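## Task

Get the black supplement bottle and the green supplement bottle upright onto the top of the two-door cabinet beside arm3, each with its full base resting on that top. Finish with the tray empty, in the arm1/arm2 room and away from the wall opening. The drink can must finish upright on top of the furniture it currently stands on. A loaded tray travels along one lane on its own, and an empty tray returns along the other. It is a failure if either supplement bottle or the drink can touches a roller lane while no gripper holds it. Anything that stays in place only because a robot holds it does not count. At the end, open the grippers and move the arms away.

## Robot and tools

Setup: four identical i2rt Big YAM arms, named arm1, arm2, arm3 and arm4. Each has six joints, a two-finger gripper and a wrist camera. arm1 and arm2 work in one room and arm3 and arm4 in another. A wall with an opening separates the rooms, and roller lanes carry a tray through it. A loaded tray rolls across by itself and an empty tray rolls back down the other lane. The hand can reach about 1.0 m from the joint-1 axis. Objects may occasionally get a brief push from outside.

Frame: there is one shared scene frame with its origin on the floor and +z pointing up. The hand point lies midway between the fingertips. The hand's z axis runs along the fingers, and the fingers open and close along its y axis. The robots' foot poses are never printed.

execute_actions(actions, cameras): actions is a list holding exactly one action, or an empty list to just observe. The action is an object keyed by robot name. Each robot present gets {"joints": {...}}, and the arms are commanded independently in that one action, not as one combined list. Joint values are absolute targets, not offsets. Units are radians, except gripper_m, which is metres. Every joint is optional.
Ranges, with the tolerance for done:
- joint1_rad -2.879..2.879 (±0.045): base yaw, positive is counter-clockwise seen from above, and 0 points the way the foot faces.
- joint2_rad 0..3.141 (±0.14): shoulder. At 0 the upper arm points back and is roughly level; increasing it lifts the arm up and then forward.
- joint3_rad 0..3.019 (±0.09): elbow. At 0 it is fully folded; increasing it opens the elbow.
- joint4_rad -1.692..1.57 (±0.055): hand pitch, positive turns the fingers up.
- joint5_rad -1.57..1.57 (±0.03): sideways swing, positive goes to the arm's right.
- joint6_rad -2.094..2.094 (±0.035): roll, positive is clockwise seen from behind the hand.
- gripper_m 0..0.093 (±0.003): fingertip gap. Each pad can grip with roughly 50–62 N.
With joints 1 and 6 at 0 and the hand level and pointing forward, the wrist camera sits above the hand and looks at the fingertips. The joints move at different speeds, so the hand can swing wide between postures. An action lasts at most 15 s. If a call has an unknown key or an out-of-range value, the whole call is rejected and nothing moves. A joint or robot you leave out may keep pushing toward its earlier target.

cameras is a list chosen from arm1_cam_wrist, arm2_cam_wrist, arm3_cam_wrist, arm4_cam_wrist, cam_arm1_arm2, cam_arm3_arm4 and "all". If omitted, null or ["all"], all cameras are returned; [] returns none. The "pictures" line gives the order of the images. Calibration, using OpenCV conventions, is listed per camera: K, D and T_world_to_cam, which maps scene coordinates to camera coordinates. Fixed cameras can be off by up to about 2.3° and 9 mm. Wrist-camera poses are computed from joint readings, so they carry extra error.

wait(seconds): 0 to 10 s. Nothing new is commanded and the result is the same as an empty action. zoom_image(camera, region [x0,y0,x1,y1]): region is in pixels of that camera's latest full image, at most 504x504. finished_scene(scene): 1 or 2. It ends the scene for good, and the goal must still hold at that moment.

Result lines: joint_positions are the current readings. joint_status gives how each commanded joint ended:
- off_target: came to rest short of the target and may still be pushing.
- contact_stop: stopped and holds where it is.
- time_out: keeps its target, or one clamped near its current position, and keeps pushing. Send its reported position to relieve it.
- not_followed: a self- or inter-arm collision check withheld the target. The target may be retried on later actions; gripper commands still run.
on_its_own lists joints this call did not command, and "held at" shows their target, not their position. A reported stop cancels the rest of the calls in that reply. A joint holding up a load sags after it stops. A target very near the current value may not move the joint at all.

Hazards: the arms do not stop on contact and can push hard. Constant pushing heats motors. A MOTOR HOT line appears from 85 °C, and at 100 °C an OVER-TEMPERATURE FAULT drops that arm and shows limit_stop_at_motor_heat until you resend the target. Robots pressing hard on each other fails the run. The collision check does not cover fingers, gripper housings or wrist cameras, and it can react too late. The bottles and the can must never touch a roller lane unless they are held.

Each tool is called after ">>>" as a command line: name --argument value for each argument, lists and objects as JSON in quotes; but a table of rows of numbers goes row by row, as --pt "numbers of a row", without its own name.

## Session

I'll start by looking at the scene state.

>>> execute_actions --actions '[]'

Scene clock: 0.00 s.
Motor temperatures (°C, as the motors report them): arm1=[21 23 23 20 21 20] | arm2=[23 20 21 19 20 20] | arm3=[20 23 21 20 20 23] | arm4=[23 21 24 22 21 20]
arm1.joint_positions: joint1_rad=+0.075 joint2_rad=+0.550 joint3_rad=+1.400 joint4_rad=-1.302 joint5_rad=-0.099 joint6_rad=+0.486 gripper_m=+0.095
arm1.joint_status: not commanded
arm1.hand: x=-1.2234 y=-0.3896 z=+1.4854 quat_wxyz=(-0.225, +0.486, -0.697, -0.477) (m; scene frame)
arm2.joint_positions: joint1_rad=-0.129 joint2_rad=+0.506 joint3_rad=+1.583 joint4_rad=-1.604 joint5_rad=-0.126 joint6_rad=-0.731 gripper_m=+0.095
arm2.joint_status: not commanded
arm2.hand: x=-1.6257 y=+0.1430 z=+1.5376 quat_wxyz=(-0.475, +0.299, -0.813, +0.153) (m; scene frame)
arm3.joint_positions: joint1_rad=+0.386 joint2_rad=+0.372 joint3_rad=+1.426 joint4_rad=-1.152 joint5_rad=+0.029 joint6_rad=-0.053 gripper_m=+0.094
arm3.joint_status: not commanded
arm3.hand: x=+1.1094 y=-0.4810 z=+1.5934 quat_wxyz=(-0.386, +0.629, -0.393, -0.549) (m; scene frame)
arm4.joint_positions: joint1_rad=-0.320 joint2_rad=+0.407 joint3_rad=+1.307 joint4_rad=-1.609 joint5_rad=-0.201 joint6_rad=+0.245 gripper_m=+0.094
arm4.joint_status: not commanded
arm4.hand: x=+1.6317 y=+0.1340 z=+1.3611 quat_wxyz=(+0.074, +0.877, -0.212, -0.426) (m; scene frame)
pictures: arm1_cam_wrist, arm2_cam_wrist, arm3_cam_wrist, arm4_cam_wrist, cam_arm1_arm2, cam_arm3_arm4
Images, in order (width x height): arm1_cam_wrist 896x504, arm2_cam_wrist 896x504, arm3_cam_wrist 896x504, arm4_cam_wrist 896x504, cam_arm1_arm2 896x504, cam_arm3_arm4 896x504.

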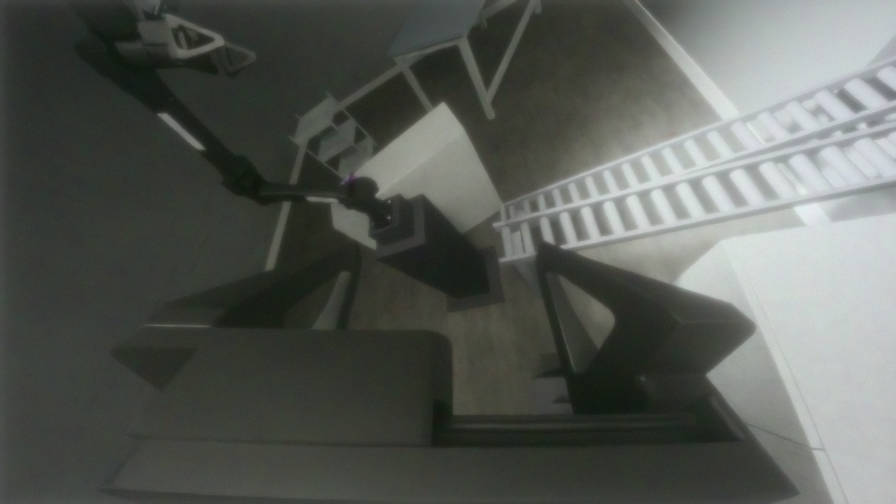

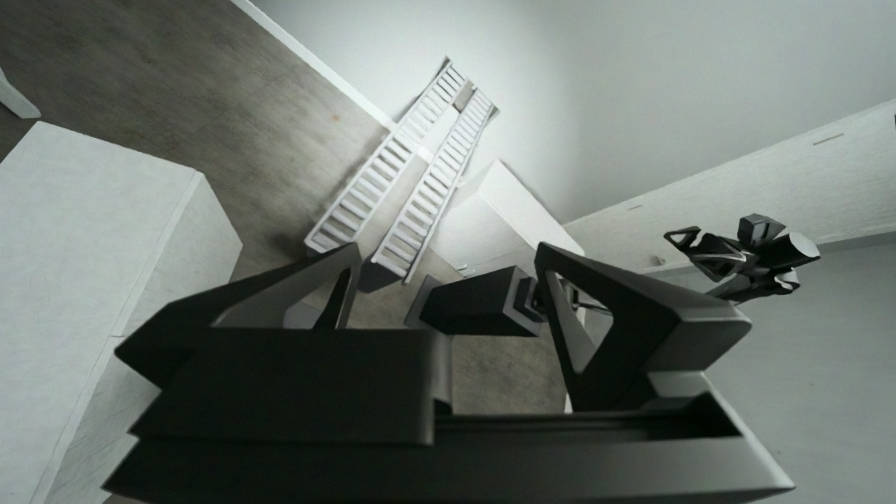

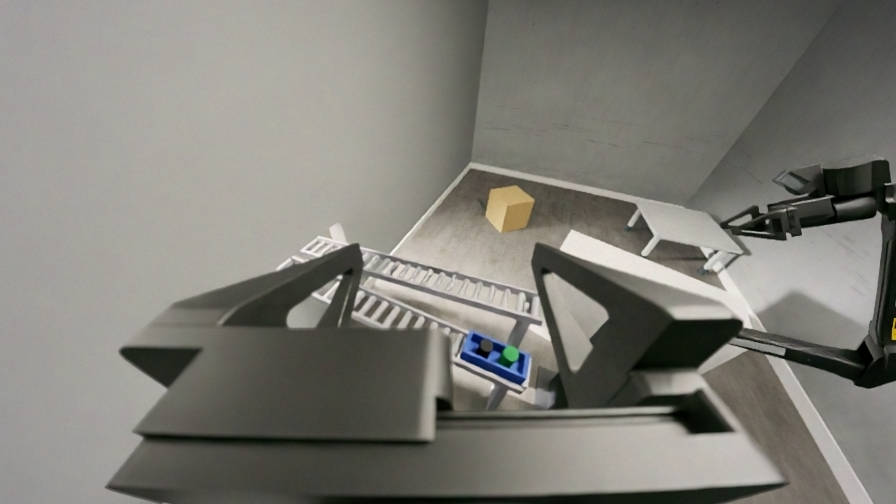

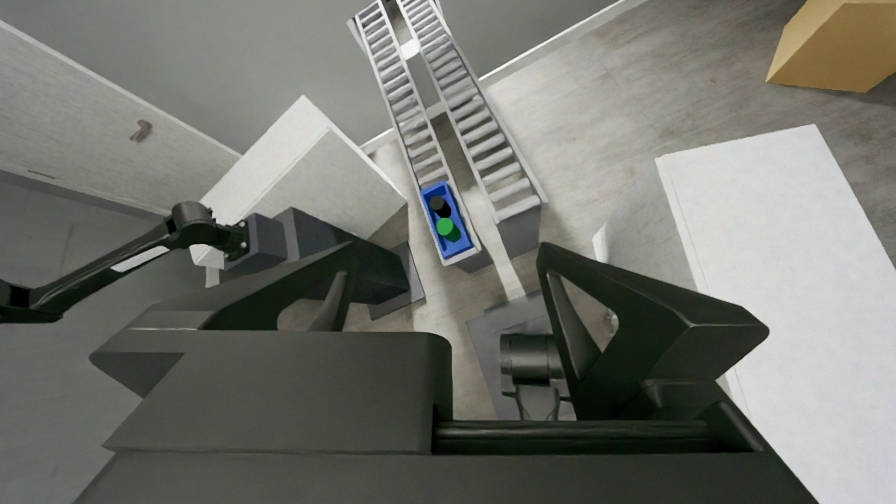

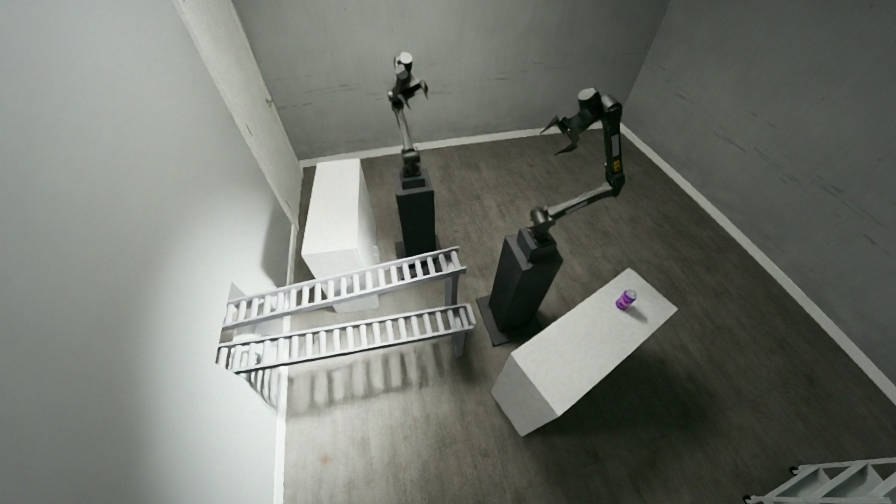

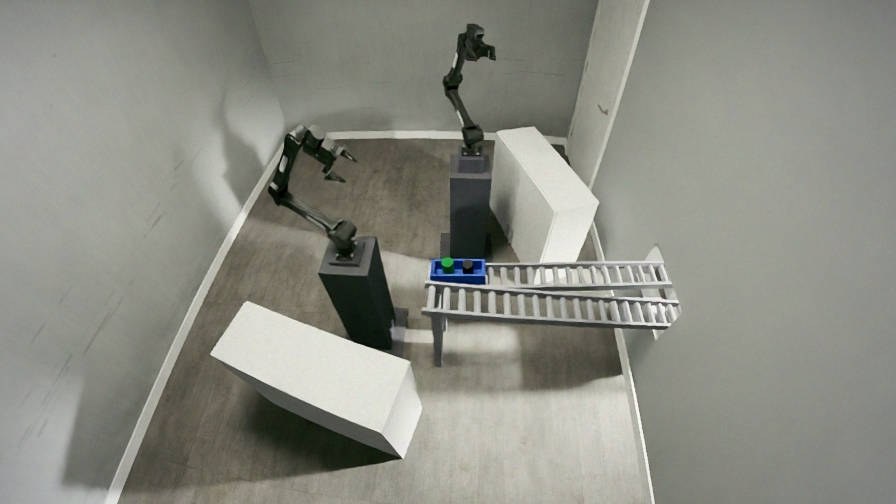

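>>> zoom_image --camera "cam_arm3_arm4" --region '[380, 100, 700, 380]'

>>> zoom_image --camera "arm4_cam_wrist" --region '[360, 130, 580, 300]'

>>> zoom_image --camera "arm3_cam_wrist" --region '[400, 270, 620, 420]'

Region (380, 100, 700, 380) of cam_arm3_arm4's 896x504 image, scaled by 1.575, with more detail than that image has; it fills the top 441 rows of this view, and the rest is white.

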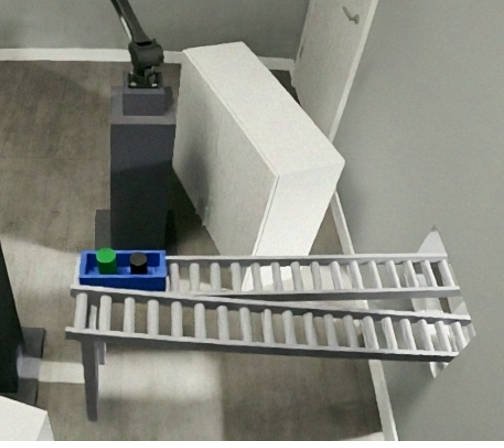

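Region (360, 130, 580, 300) of arm4_cam_wrist's 896x504 image, scaled by 2.291, with more detail than that image has; it fills the top 389 rows of this view, and the rest is white.

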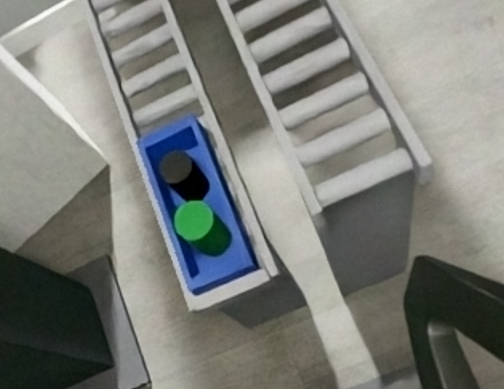

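Region (400, 270, 620, 420) of arm3_cam_wrist's 896x504 image, scaled by 2.291, with more detail than that image has; it fills the top 344 rows of this view, and the rest is white.

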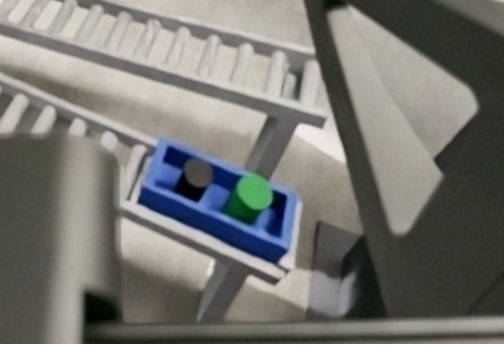

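>>> zoom_image --camera "cam_arm3_arm4" --region '[410, 240, 510, 330]'

>>> zoom_image --camera "cam_arm3_arm4" --region '[430, 110, 610, 270]'

>>> zoom_image --camera "arm4_cam_wrist" --region '[400, 160, 500, 280]'

>>> zoom_image --camera "arm4_cam_wrist" --region '[160, 70, 440, 320]'

Region (410, 240, 510, 330) of cam_arm3_arm4's 896x504 image, scaled by 5.040, with more detail than that image has; it fills the top 454 rows of this view, and the rest is white.

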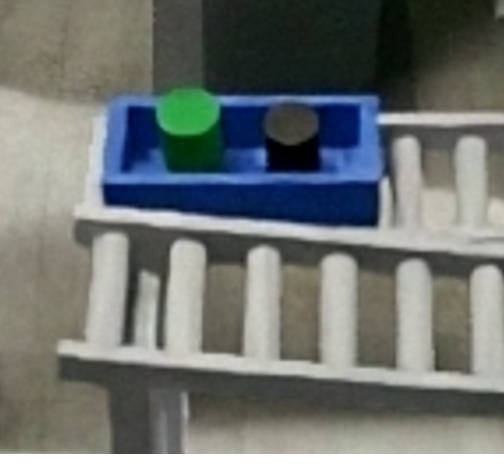

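Region (430, 110, 610, 270) of cam_arm3_arm4's 896x504 image, scaled by 2.800, with more detail than that image has.

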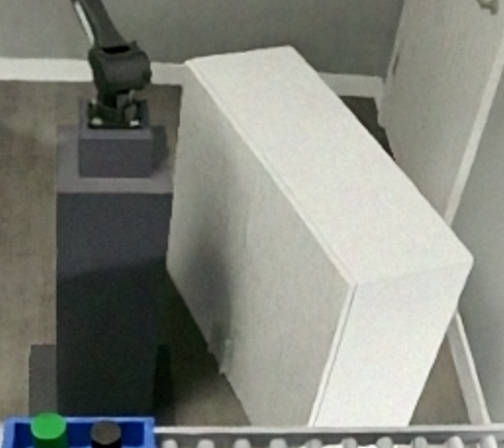

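Region (400, 160, 500, 280) of arm4_cam_wrist's 896x504 image, scaled by 4.200, with more detail than that image has.

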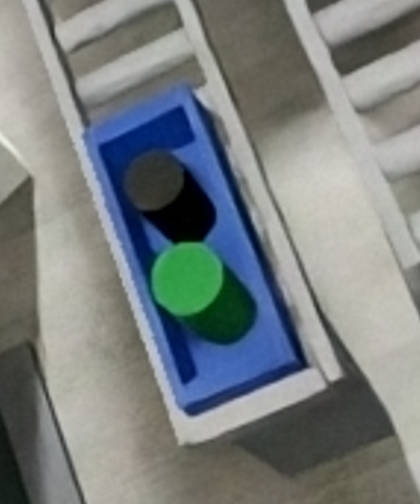

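Region (160, 70, 440, 320) of arm4_cam_wrist's 896x504 image, scaled by 1.800, with more detail than that image has; it fills the top 450 rows of this view, and the rest is white.

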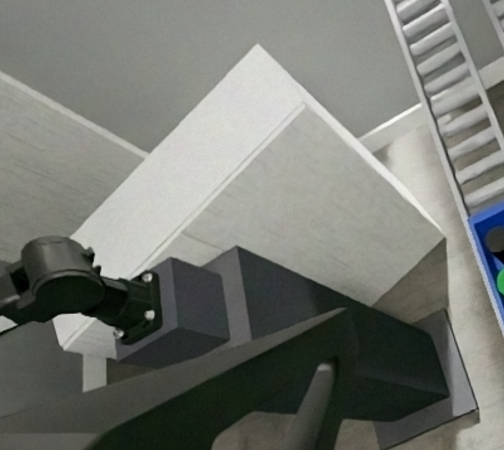

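>>> execute_actions --actions '[{"arm1": {"joints": {"joint2_rad": 1.2}}, "arm2": {"joints": {"joint3_rad": 0.95}}, "arm3": {"joints": {"joint1_rad": -0.15, "joint2_rad": 2.0, "joint3_rad": 1.9, "joint4_rad": -1.45, "joint5_rad": 0, "joint6_rad": 0}}, "arm4": {"joints": {"joint4_rad": -0.8, "joint5_rad": 0, "joint6_rad": 0}}}]' --cameras '["arm3_cam_wrist", "arm4_cam_wrist", "cam_arm3_arm4"]'

Scene clock: 121.97 s.
Motor temperatures (°C, as the motors report them): arm1=[21 23 27 20 21 20] | arm2=[23 20 23 19 20 20] | arm3=[20 24 24 20 20 23] | arm4=[23 22 29 22 21 20]
arm1.joint_positions: joint1_rad=+0.075 joint2_rad=+1.220 joint3_rad=+1.399 joint4_rad=-1.302 joint5_rad=-0.099 joint6_rad=+0.486 gripper_m=+0.095
arm1.joint_status: all done
arm1.hand: x=-1.2353 y=-0.1614 z=+1.2732 quat_wxyz=(-0.069, +0.540, -0.812, -0.210) (m; scene frame)
arm2.joint_positions: joint1_rad=-0.129 joint2_rad=+0.506 joint3_rad=+0.949 joint4_rad=-1.604 joint5_rad=-0.126 joint6_rad=-0.731 gripper_m=+0.095
arm2.joint_status: all done
arm2.hand: x=-1.5766 y=+0.1363 z=+1.2637 quat_wxyz=(-0.208, +0.315, -0.925, +0.028) (m; scene frame)
arm3.joint_positions: joint1_rad=-0.142 joint2_rad=+2.026 joint3_rad=+1.865 joint4_rad=-1.443 joint5_rad=+0.000 joint6_rad=-0.010 gripper_m=+0.094
arm3.joint_status: all done
arm3.hand: x=+1.2194 y=+0.0150 z=+1.0872 quat_wxyz=(+0.013, +0.674, -0.738, +0.011) (m; scene frame)
arm4.joint_positions: joint1_rad=-0.320 joint2_rad=+0.407 joint3_rad=+1.307 joint4_rad=-0.815 joint5_rad=-0.003 joint6_rad=+0.009 gripper_m=+0.094
arm4.joint_status: all done
arm4.hand: x=+1.5871 y=+0.1845 z=+1.5407 quat_wxyz=(-0.116, +0.662, -0.110, -0.733) (m; scene frame)
pictures: arm3_cam_wrist, arm4_cam_wrist, cam_arm3_arm4
camera_calibration (this result's frames):
arm3_cam_wrist: T_world_to_cam=[[0.99602, -0.0877026, 0.0158752, -1.23102], [-0.0793436, -0.791364, 0.606175, -0.540335], [-0.0406001, -0.605022, -0.795173, 1.04717], [0, 0, 0, 1]] pos_world=[1.22577, 0.0979949, 1.17976]
arm4_cam_wrist: T_world_to_cam=[[0.302591, 0.953118, 0.00236815, -0.660579], [0.481166, -0.150612, -0.863595, 0.601295], [-0.822751, 0.262455, -0.504181, 2.16281], [0, 0, 0, 1]] pos_world=[1.69002, 0.152532, 1.61129]
Images, in order (width x height): arm3_cam_wrist 896x504, arm4_cam_wrist 896x504, cam_arm3_arm4 896x504.

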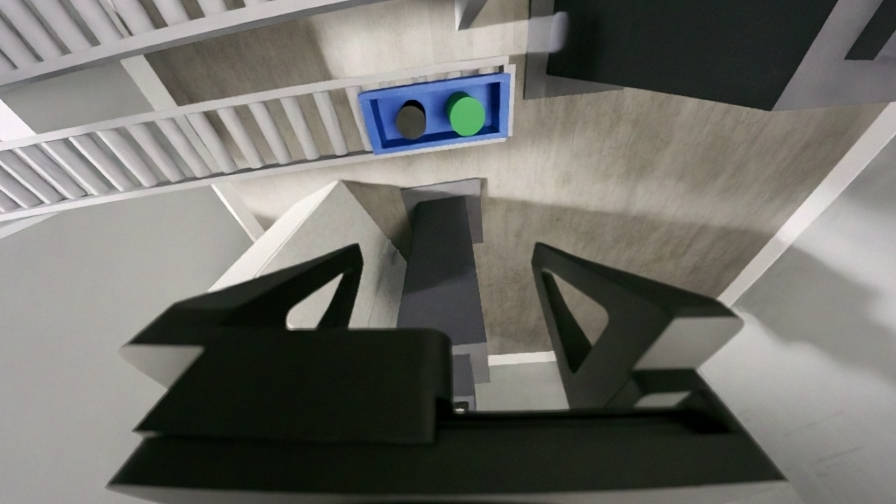

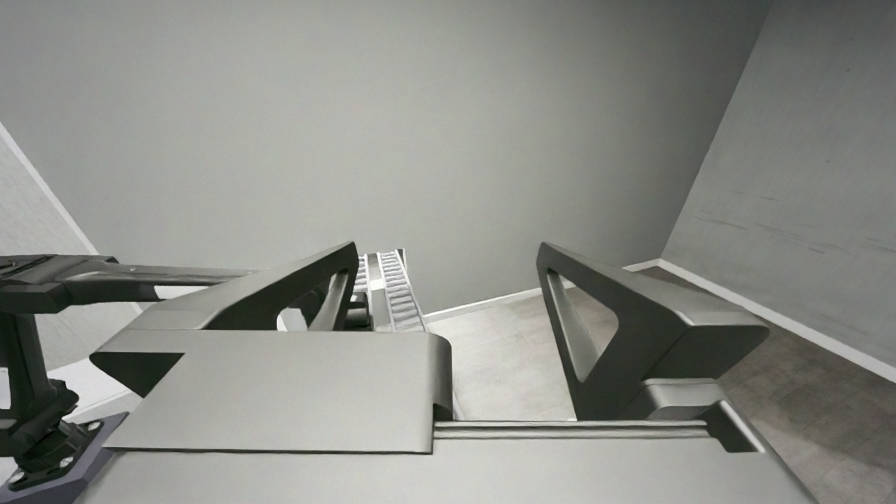

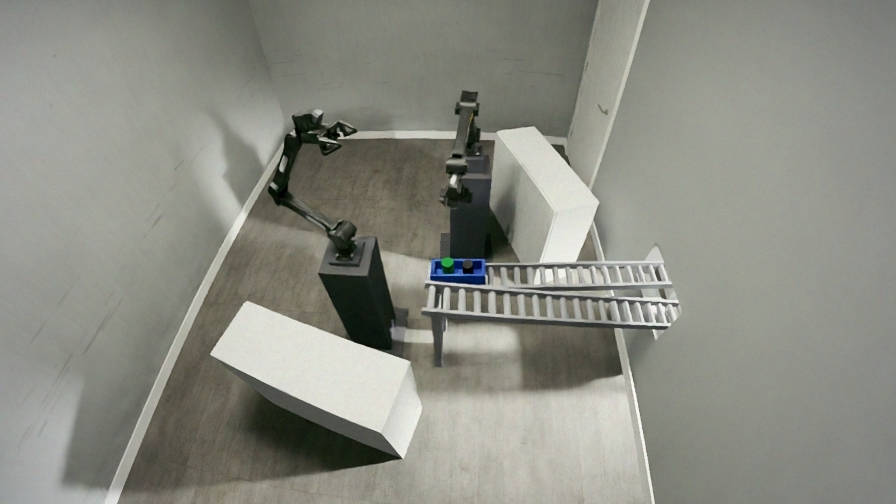

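>>> zoom_image --camera "arm3_cam_wrist" --region '[340, 40, 540, 180]'

>>> zoom_image --camera "cam_arm3_arm4" --region '[410, 70, 530, 230]'

Region (340, 40, 540, 180) of arm3_cam_wrist's 896x504 image, scaled by 2.520, with more detail than that image has; it fills the top 353 rows of this view, and the rest is white.

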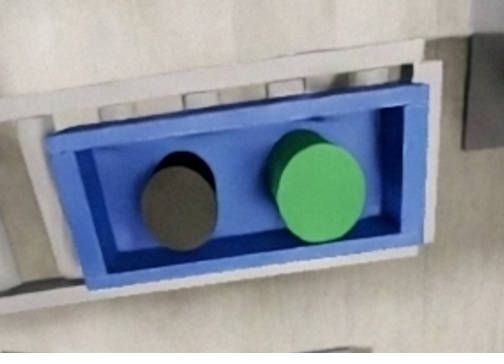

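Region (410, 70, 530, 230) of cam_arm3_arm4's 896x504 image, scaled by 3.150, with more detail than that image has; it fills the left 378 columns of this view, and the rest is white.

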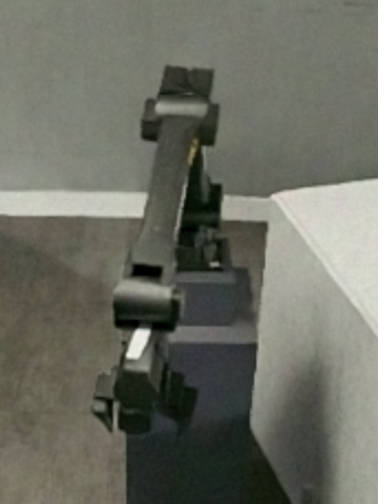

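>>> execute_actions --actions '[{"arm3": {"joints": {"joint1_rad": -0.215, "joint2_rad": 2.455, "joint3_rad": 1.735, "joint4_rad": -0.8, "joint5_rad": 0, "joint6_rad": -0.17}}, "arm4": {"joints": {"joint1_rad": -0.25, "joint2_rad": 1.09, "joint3_rad": 0.8, "joint4_rad": -0.79}}}]' --cameras '["arm3_cam_wrist", "arm4_cam_wrist", "cam_arm3_arm4"]'

Scene clock: 243.57 s.
Motor temperatures (°C, as the motors report them): arm1=[21 24 31 20 21 20] | arm2=[23 20 25 19 20 20] | arm3=[20 28 29 20 20 23] | arm4=[23 22 31 23 21 20]
arm1.joint_positions: joint1_rad=+0.075 joint2_rad=+1.220 joint3_rad=+1.399 joint4_rad=-1.302 joint5_rad=-0.099 joint6_rad=+0.486 gripper_m=+0.095
arm1.joint_status: not commanded
arm1.hand: x=-1.2353 y=-0.1614 z=+1.2732 quat_wxyz=(-0.069, +0.540, -0.812, -0.210) (m; scene frame)
arm2.joint_positions: joint1_rad=-0.129 joint2_rad=+0.506 joint3_rad=+0.949 joint4_rad=-1.604 joint5_rad=-0.126 joint6_rad=-0.731 gripper_m=+0.095
arm2.joint_status: not commanded
arm2.hand: x=-1.5766 y=+0.1363 z=+1.2637 quat_wxyz=(-0.208, +0.315, -0.925, +0.028) (m; scene frame)
arm3.joint_positions: joint1_rad=-0.222 joint2_rad=+2.462 joint3_rad=+1.704 joint4_rad=-0.806 joint5_rad=+0.000 joint6_rad=-0.160 gripper_m=+0.094
arm3.joint_status: all done
arm3.hand: x=+1.2716 y=+0.0270 z=+0.7601 quat_wxyz=(-0.002, +0.700, -0.714, -0.001) (m; scene frame)
arm4.joint_positions: joint1_rad=-0.258 joint2_rad=+1.091 joint3_rad=+0.776 joint4_rad=-0.793 joint5_rad=-0.002 joint6_rad=+0.009 gripper_m=+0.094
arm4.joint_status: all done
arm4.hand: x=+1.3867 y=+0.2275 z=+1.0403 quat_wxyz=(-0.030, +0.963, -0.131, -0.235) (m; scene frame)
pictures: arm3_cam_wrist, arm4_cam_wrist, cam_arm3_arm4
camera_calibration (this result's frames):
arm3_cam_wrist: T_world_to_cam=[[0.999687, -0.0182871, 0.0170995, -1.28429], [-0.0247939, -0.81793, 0.574783, -0.373245], [0.00347508, -0.575027, -0.818127, 0.756958], [0, 0, 0, 1]] pos_world=[1.27201, 0.106497, 0.855784]
arm4_cam_wrist: T_world_to_cam=[[0.25203, 0.967643, -0.0121656, -0.557873], [0.957229, -0.247432, 0.149966, -1.42042], [0.142104, -0.0494412, -0.988616, 0.971324], [0, 0, 0, 1]] pos_world=[1.36224, 0.236389, 1.16649]
Images, in order (width x height): arm3_cam_wrist 896x504, arm4_cam_wrist 896x504, cam_arm3_arm4 896x504.

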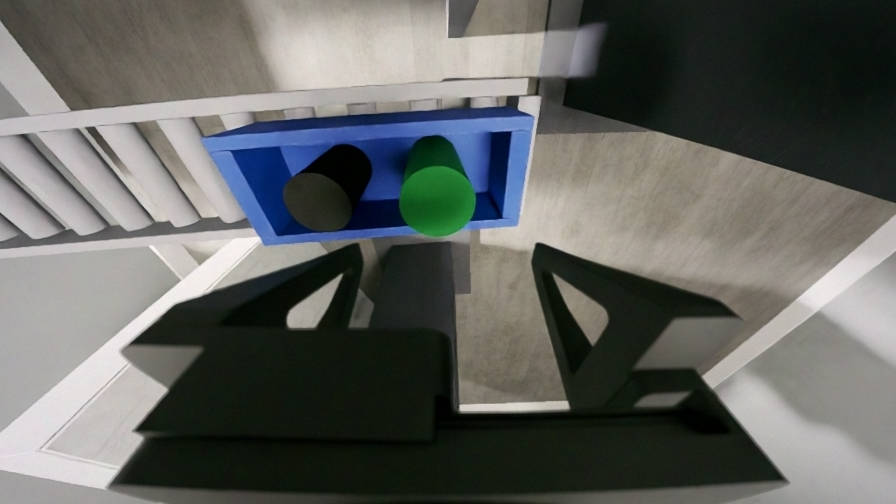

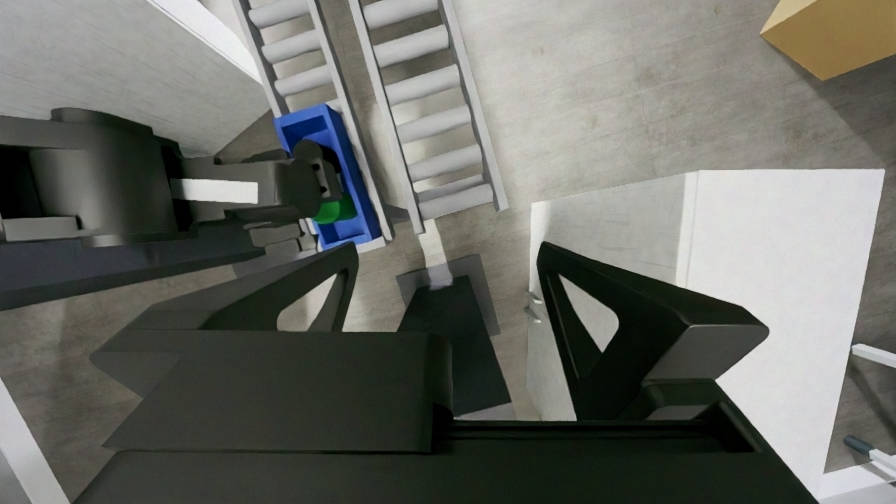

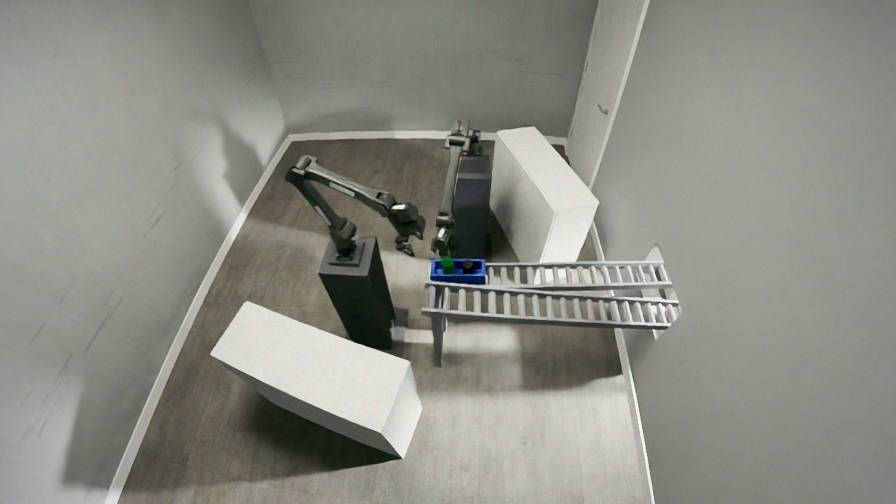

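>>> zoom_image --camera "arm3_cam_wrist" --region '[190, 60, 570, 280]'

>>> zoom_image --camera "arm4_cam_wrist" --region '[250, 60, 540, 270]'

Region (190, 60, 570, 280) of arm3_cam_wrist's 896x504 image, scaled by 1.326, with more detail than that image has; it fills the top 292 rows of this view, and the rest is white.

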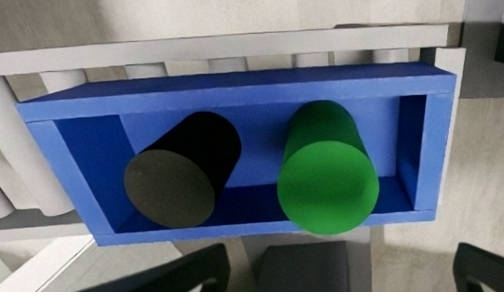

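Region (250, 60, 540, 270) of arm4_cam_wrist's 896x504 image, scaled by 1.738, with more detail than that image has; it fills the top 365 rows of this view, and the rest is white.

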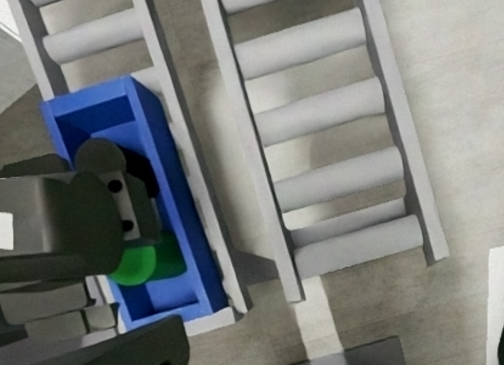

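>>> execute_actions --actions '[{"arm3": {"joints": {"joint1_rad": -0.2, "joint2_rad": 2.735, "joint3_rad": 1.877, "joint4_rad": -0.66}}}]' --cameras '["arm3_cam_wrist", "arm4_cam_wrist"]'

Scene clock: 272.80 s.
Motor temperatures (°C, as the motors report them): arm1=[21 24 31 20 21 20] | arm2=[23 20 26 19 20 20] | arm3=[20 28 27 20 20 23] | arm4=[23 22 34 22 21 20]
arm1.joint_positions: joint1_rad=+0.075 joint2_rad=+1.220 joint3_rad=+1.399 joint4_rad=-1.302 joint5_rad=-0.099 joint6_rad=+0.486 gripper_m=+0.095
arm1.joint_status: not commanded
arm1.hand: x=-1.2353 y=-0.1614 z=+1.2732 quat_wxyz=(-0.069, +0.540, -0.812, -0.210) (m; scene frame)
arm2.joint_positions: joint1_rad=-0.129 joint2_rad=+0.506 joint3_rad=+0.949 joint4_rad=-1.604 joint5_rad=-0.126 joint6_rad=-0.731 gripper_m=+0.095
arm2.joint_status: not commanded
arm2.hand: x=-1.5766 y=+0.1363 z=+1.2637 quat_wxyz=(-0.208, +0.315, -0.925, +0.028) (m; scene frame)
arm3.joint_positions: joint1_rad=-0.209 joint2_rad=+2.758 joint3_rad=+1.858 joint4_rad=-0.662 joint5_rad=-0.002 joint6_rad=-0.160 gripper_m=+0.094
arm3.joint_status: all done
arm3.hand: x=+1.2625 y=+0.0283 z=+0.6171 quat_wxyz=(-0.002, +0.705, -0.710, -0.003) (m; scene frame)
arm4.joint_positions: joint1_rad=-0.258 joint2_rad=+1.091 joint3_rad=+0.776 joint4_rad=-0.793 joint5_rad=-0.002 joint6_rad=+0.009 gripper_m=+0.094
arm4.joint_status: not commanded
arm4.hand: x=+1.3867 y=+0.2275 z=+1.0403 quat_wxyz=(-0.030, +0.963, -0.131, -0.235) (m; scene frame)
pictures: arm3_cam_wrist, arm4_cam_wrist
camera_calibration (this result's frames):
arm3_cam_wrist: T_world_to_cam=[[0.999867, -0.00459673, 0.0156292, -1.27246], [-0.0127163, -0.819892, 0.572376, -0.303857], [0.0101832, -0.572499, -0.819842, 0.633285], [0, 0, 0, 1]] pos_world=[1.26198, 0.107576, 0.713002]
arm4_cam_wrist: T_world_to_cam=[[0.25203, 0.967643, -0.0121656, -0.557873], [0.957229, -0.247432, 0.149966, -1.42042], [0.142104, -0.0494412, -0.988616, 0.971324], [0, 0, 0, 1]] pos_world=[1.36224, 0.236389, 1.16649]
Images, in order (width x height): arm3_cam_wrist 896x504, arm4_cam_wrist 896x504.

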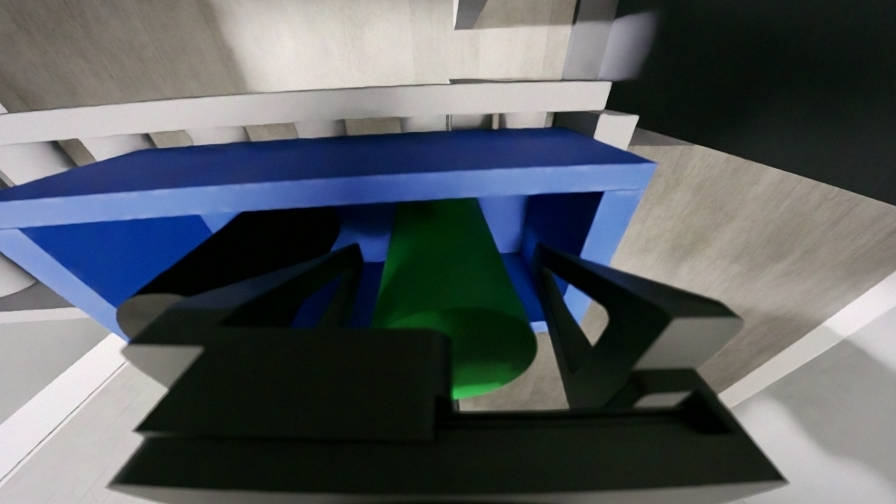

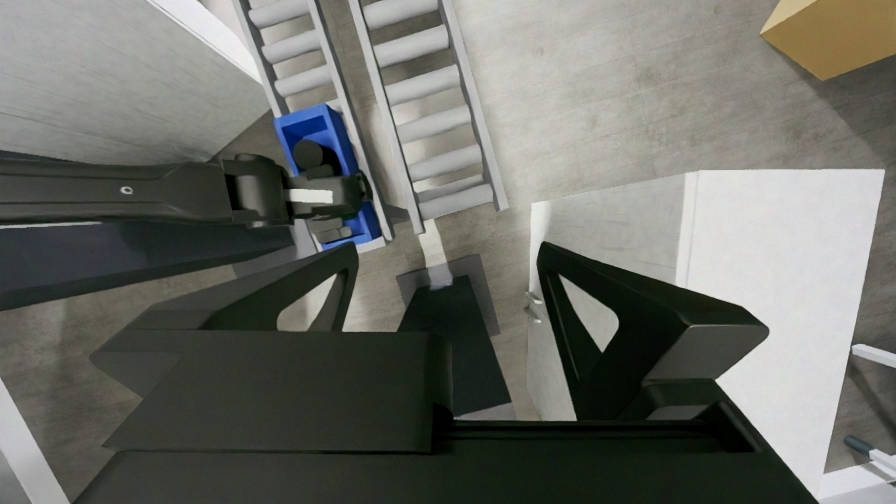

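>>> execute_actions --actions '[{"arm3": {"joints": {"gripper_m": 0.04}}}]' --cameras '["arm3_cam_wrist"]'

Scene clock: 276.93 s.
Motor temperatures (°C, as the motors report them): arm1=[21 24 31 20 21 20] | arm2=[23 20 26 19 20 20] | arm3=[20 28 27 20 20 23] | arm4=[23 22 35 22 21 20]
arm1.joint_positions: joint1_rad=+0.075 joint2_rad=+1.220 joint3_rad=+1.399 joint4_rad=-1.302 joint5_rad=-0.099 joint6_rad=+0.486 gripper_m=+0.095
arm1.joint_status: not commanded
arm1.hand: x=-1.2353 y=-0.1614 z=+1.2732 quat_wxyz=(-0.069, +0.540, -0.812, -0.210) (m; scene frame)
arm2.joint_positions: joint1_rad=-0.129 joint2_rad=+0.506 joint3_rad=+0.949 joint4_rad=-1.604 joint5_rad=-0.126 joint6_rad=-0.731 gripper_m=+0.095
arm2.joint_status: not commanded
arm2.hand: x=-1.5766 y=+0.1363 z=+1.2637 quat_wxyz=(-0.208, +0.315, -0.925, +0.028) (m; scene frame)
arm3.joint_positions: joint1_rad=-0.209 joint2_rad=+2.758 joint3_rad=+1.858 joint4_rad=-0.662 joint5_rad=-0.004 joint6_rad=-0.161 gripper_m=+0.065
arm3.joint_status: gripper_m off_target (ended at +0.065, target +0.040)
arm3.hand: x=+1.2623 y=+0.0286 z=+0.6173 quat_wxyz=(-0.002, +0.705, -0.709, -0.004) (m; scene frame)
arm4.joint_positions: joint1_rad=-0.258 joint2_rad=+1.091 joint3_rad=+0.776 joint4_rad=-0.793 joint5_rad=-0.002 joint6_rad=+0.009 gripper_m=+0.094
arm4.joint_status: not commanded
arm4.hand: x=+1.3867 y=+0.2275 z=+1.0403 quat_wxyz=(-0.030, +0.963, -0.131, -0.235) (m; scene frame)
pictures: arm3_cam_wrist
camera_calibration (this result's frames):
arm3_cam_wrist: T_world_to_cam=[[0.999897, -0.00383104, 0.0138147, -1.27111], [-0.0110434, -0.820299, 0.571828, -0.305568], [0.00914149, -0.571922, -0.820257, 0.635167], [0, 0, 0, 1]] pos_world=[1.2618, 0.107739, 0.713293]
Images, in order (width x height): arm3_cam_wrist 896x504.

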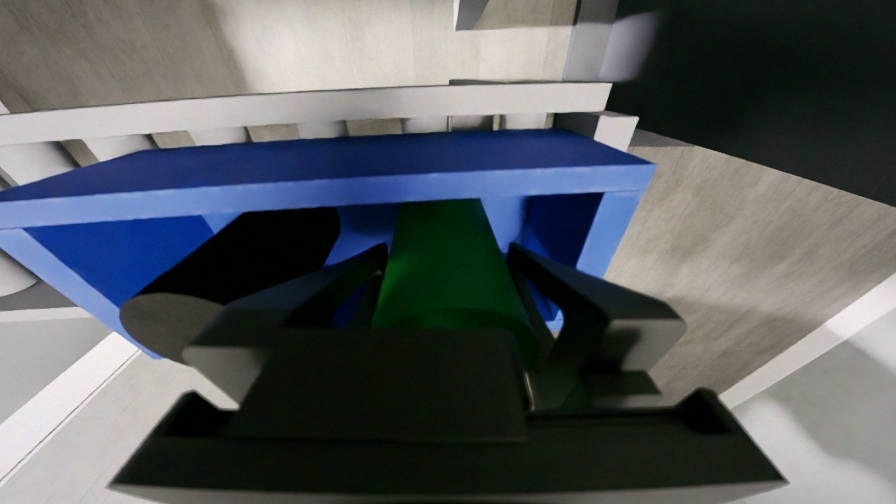

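>>> execute_actions --actions '[{"arm3": {"joints": {"joint2_rad": 2.445, "joint3_rad": 1.735, "joint4_rad": -0.8}}}]' --cameras '["arm3_cam_wrist", "cam_arm3_arm4"]'

Scene clock: 343.20 s.
Motor temperatures (°C, as the motors report them): arm1=[21 24 32 20 21 20] | arm2=[23 20 26 19 20 20] | arm3=[20 30 26 20 20 23] | arm4=[23 22 37 22 21 20]
arm1.joint_positions: joint1_rad=+0.075 joint2_rad=+1.220 joint3_rad=+1.399 joint4_rad=-1.302 joint5_rad=-0.099 joint6_rad=+0.486 gripper_m=+0.095
arm1.joint_status: not commanded
arm1.hand: x=-1.2353 y=-0.1614 z=+1.2732 quat_wxyz=(-0.069, +0.540, -0.812, -0.210) (m; scene frame)
arm2.joint_positions: joint1_rad=-0.129 joint2_rad=+0.506 joint3_rad=+0.949 joint4_rad=-1.604 joint5_rad=-0.126 joint6_rad=-0.731 gripper_m=+0.095
arm2.joint_status: not commanded
arm2.hand: x=-1.5766 y=+0.1363 z=+1.2637 quat_wxyz=(-0.208, +0.315, -0.925, +0.028) (m; scene frame)
arm3.joint_positions: joint1_rad=-0.207 joint2_rad=+2.470 joint3_rad=+1.721 joint4_rad=-0.794 joint5_rad=-0.002 joint6_rad=-0.161 gripper_m=+0.064
arm3.joint_status: all done
arm3.hand: x=+1.2635 y=+0.0381 z=+0.7603 quat_wxyz=(-0.010, +0.705, -0.709, -0.009) (m; scene frame)
arm4.joint_positions: joint1_rad=-0.258 joint2_rad=+1.091 joint3_rad=+0.776 joint4_rad=-0.793 joint5_rad=-0.002 joint6_rad=+0.009 gripper_m=+0.094
arm4.joint_status: not commanded
arm4.hand: x=+1.3867 y=+0.2275 z=+1.0403 quat_wxyz=(-0.030, +0.963, -0.131, -0.235) (m; scene frame)
pictures: arm3_cam_wrist, cam_arm3_arm4
camera_calibration (this result's frames):
arm3_cam_wrist: T_world_to_cam=[[0.999819, -0.00265784, 0.018859, -1.2781], [-0.0126999, -0.830961, 0.556185, -0.365169], [0.0141928, -0.556324, -0.830844, 0.758996], [0, 0, 0, 1]] pos_world=[1.26246, 0.11541, 0.857813]
Images, in order (width x height): arm3_cam_wrist 896x504, cam_arm3_arm4 896x504.

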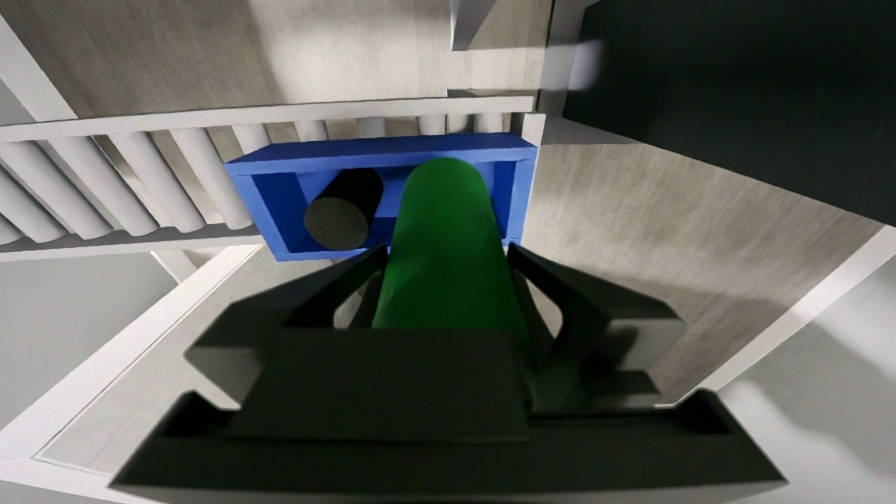

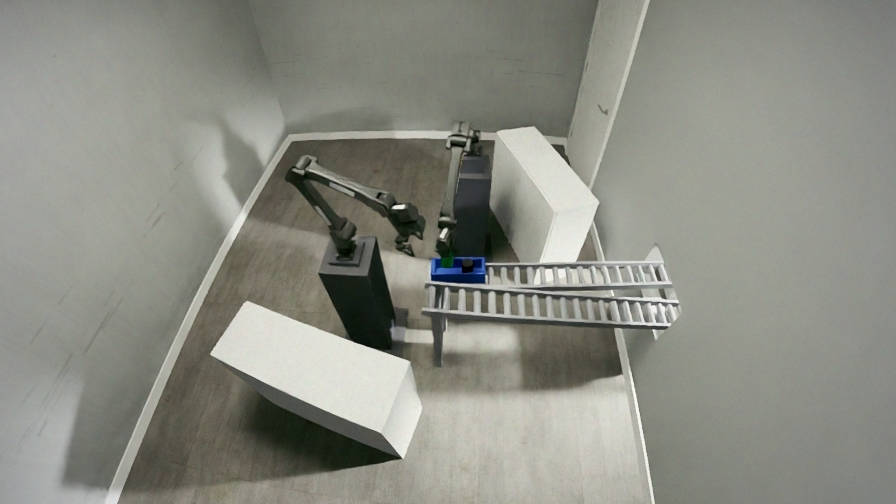

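>>> zoom_image --camera "arm3_cam_wrist" --region '[220, 80, 560, 340]'

Region (220, 80, 560, 340) of arm3_cam_wrist's 896x504 image, scaled by 1.482, with more detail than that image has; it fills the top 385 rows of this view, and the rest is white.

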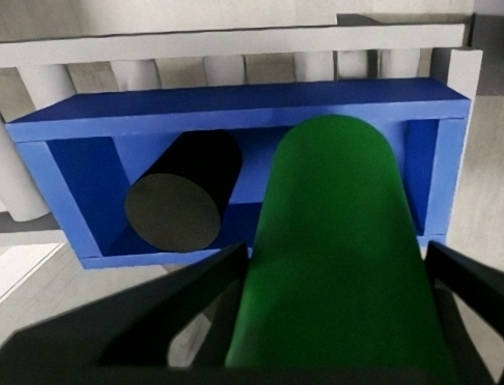

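>>> execute_actions --actions '[{"arm3": {"joints": {"joint2_rad": 1.99, "joint3_rad": 1.483, "joint4_rad": -1.025, "joint6_rad": 0}}}]' --cameras '[]'

>>> execute_actions --actions '[{"arm3": {"joints": {"joint1_rad": 1.62}}}]' --cameras '["arm3_cam_wrist", "arm4_cam_wrist", "cam_arm3_arm4"]'

Scene clock: 371.97 s.
Motor temperatures (°C, as the motors report them): arm1=[21 24 32 20 21 20] | arm2=[23 20 26 19 20 20] | arm3=[20 30 27 20 20 23] | arm4=[23 22 38 22 21 20]
arm1.joint_positions: joint1_rad=+0.075 joint2_rad=+1.220 joint3_rad=+1.399 joint4_rad=-1.302 joint5_rad=-0.099 joint6_rad=+0.486 gripper_m=+0.095
arm1.joint_status: not commanded
arm1.hand: x=-1.2353 y=-0.1614 z=+1.2732 quat_wxyz=(-0.069, +0.540, -0.812, -0.210) (m; scene frame)
arm2.joint_positions: joint1_rad=-0.129 joint2_rad=+0.506 joint3_rad=+0.949 joint4_rad=-1.604 joint5_rad=-0.126 joint6_rad=-0.731 gripper_m=+0.095
arm2.joint_status: not commanded
arm2.hand: x=-1.5766 y=+0.1363 z=+1.2637 quat_wxyz=(-0.208, +0.315, -0.925, +0.028) (m; scene frame)
arm3.joint_positions: joint1_rad=-0.207 joint2_rad=+2.015 joint3_rad=+1.460 joint4_rad=-1.020 joint5_rad=-0.002 joint6_rad=-0.010 gripper_m=+0.064
arm3.joint_status: all done
arm3.hand: x=+1.2509 y=-0.0383 z=+0.9496 quat_wxyz=(+0.003, +0.650, -0.760, +0.001) (m; scene frame)
arm4.joint_positions: joint1_rad=-0.258 joint2_rad=+1.091 joint3_rad=+0.776 joint4_rad=-0.793 joint5_rad=-0.002 joint6_rad=+0.009 gripper_m=+0.094
arm4.joint_status: not commanded
arm4.hand: x=+1.3867 y=+0.2275 z=+1.0403 quat_wxyz=(-0.030, +0.963, -0.131, -0.235) (m; scene frame)
pictures: none
No camera images: the call's "cameras" was empty. Leave "cameras" out to get every camera's image.

Scene clock: 373.97 s.
Motor temperatures (°C, as the motors report them): arm1=[21 24 32 20 21 20] | arm2=[23 20 26 19 20 20] | arm3=[20 30 27 20 20 23] | arm4=[23 22 38 22 21 20]
arm1.joint_positions: joint1_rad=+0.075 joint2_rad=+1.220 joint3_rad=+1.399 joint4_rad=-1.302 joint5_rad=-0.099 joint6_rad=+0.486 gripper_m=+0.095
arm1.joint_status: not commanded
arm1.hand: x=-1.2353 y=-0.1614 z=+1.2732 quat_wxyz=(-0.069, +0.540, -0.812, -0.210) (m; scene frame)
arm2.joint_positions: joint1_rad=-0.129 joint2_rad=+0.506 joint3_rad=+0.949 joint4_rad=-1.604 joint5_rad=-0.126 joint6_rad=-0.731 gripper_m=+0.095
arm2.joint_status: not commanded
arm2.hand: x=-1.5766 y=+0.1363 z=+1.2637 quat_wxyz=(-0.208, +0.315, -0.925, +0.028) (m; scene frame)
arm3.joint_positions: joint1_rad=+1.629 joint2_rad=+2.015 joint3_rad=+1.460 joint4_rad=-1.018 joint5_rad=-0.002 joint6_rad=-0.008 gripper_m=+0.064
arm3.joint_status: all done
arm3.hand: x=+0.5895 y=-0.6569 z=+0.9510 quat_wxyz=(+0.001, +0.999, +0.054, +0.000) (m; scene frame)
arm4.joint_positions: joint1_rad=-0.258 joint2_rad=+1.091 joint3_rad=+0.776 joint4_rad=-0.793 joint5_rad=-0.002 joint6_rad=+0.009 gripper_m=+0.094
arm4.joint_status: not commanded
arm4.hand: x=+1.3867 y=+0.2275 z=+1.0403 quat_wxyz=(-0.030, +0.963, -0.131, -0.235) (m; scene frame)
pictures: arm3_cam_wrist, arm4_cam_wrist, cam_arm3_arm4
camera_calibration (this result's frames):
arm3_cam_wrist: T_world_to_cam=[[-0.110612, 0.993763, 0.0141542, 0.703979], [0.81143, 0.0820752, 0.578657, -0.964685], [0.573886, 0.0754914, -0.815448, 0.610842], [0, 0, 0, 1]] pos_world=[0.510089, -0.666525, 1.04637]
arm4_cam_wrist: T_world_to_cam=[[0.25203, 0.967643, -0.0121656, -0.557873], [0.957229, -0.247432, 0.149966, -1.42042], [0.142104, -0.0494412, -0.988616, 0.971324], [0, 0, 0, 1]] pos_world=[1.36224, 0.236389, 1.16649]
Images, in order (width x height): arm3_cam_wrist 896x504, arm4_cam_wrist 896x504, cam_arm3_arm4 896x504.

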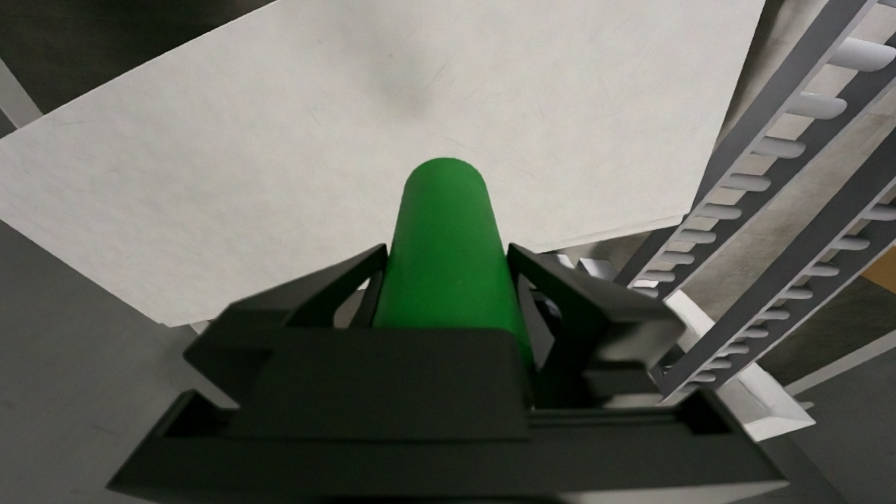

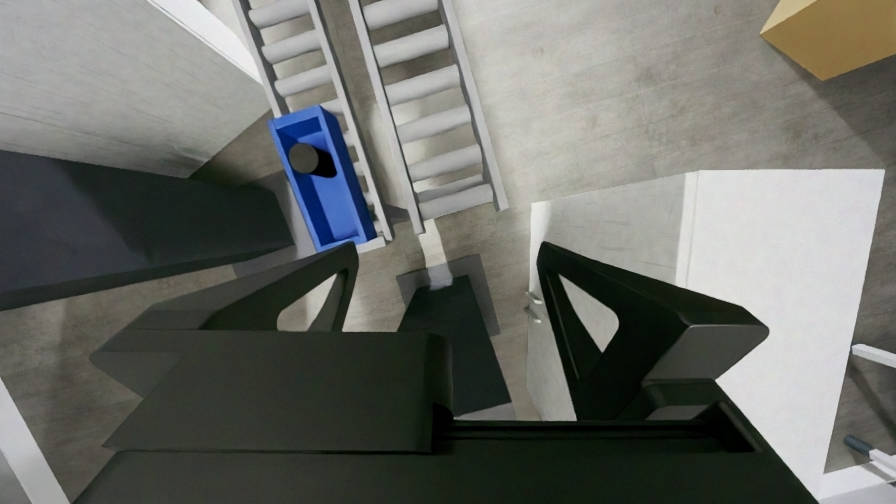

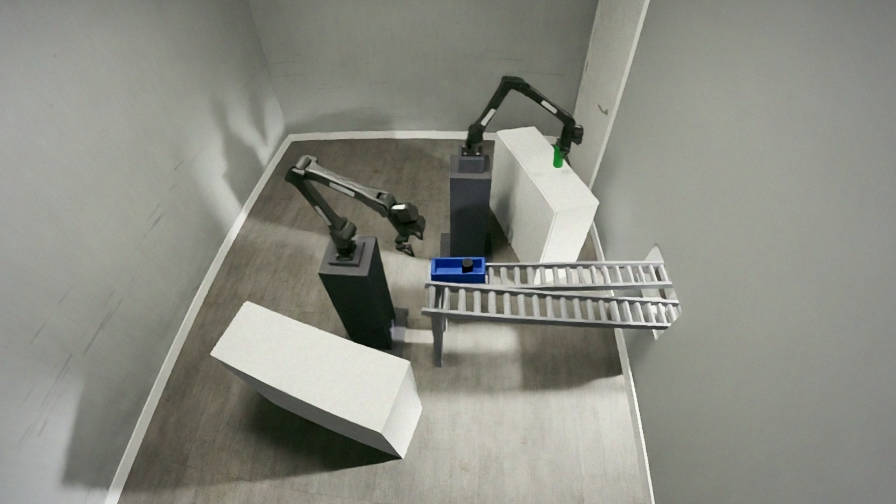

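>>> zoom_image --camera "arm3_cam_wrist" --region '[560, 140, 760, 280]'

>>> zoom_image --camera "arm3_cam_wrist" --region '[0, 100, 300, 360]'

>>> zoom_image --camera "cam_arm3_arm4" --region '[480, 60, 620, 230]'

Region (560, 140, 760, 280) of arm3_cam_wrist's 896x504 image, scaled by 2.520, with more detail than that image has; it fills the top 353 rows of this view, and the rest is white.

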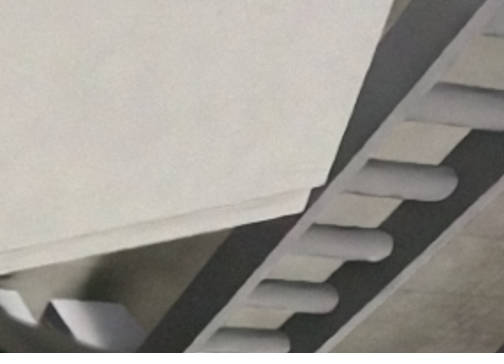

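Region (0, 100, 300, 360) of arm3_cam_wrist's 896x504 image, scaled by 1.680, with more detail than that image has; it fills the top 437 rows of this view, and the rest is white.

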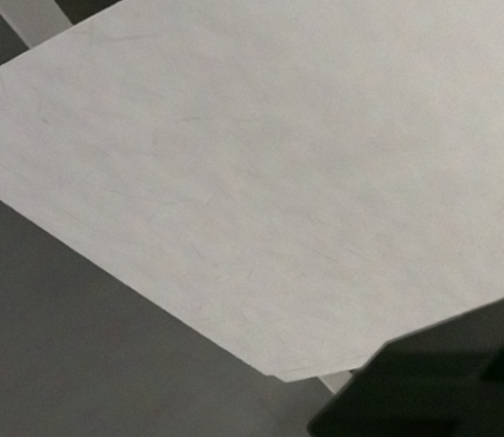

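Region (480, 60, 620, 230) of cam_arm3_arm4's 896x504 image, scaled by 2.965, with more detail than that image has; it fills the left 415 columns of this view, and the rest is white.

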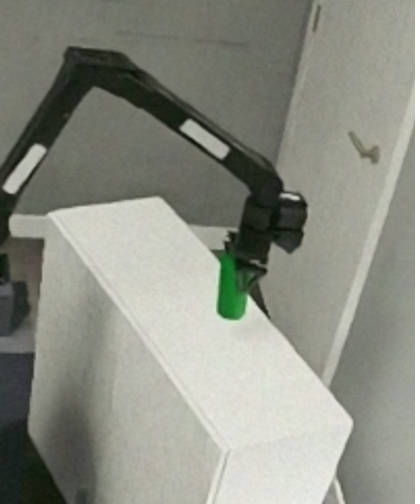

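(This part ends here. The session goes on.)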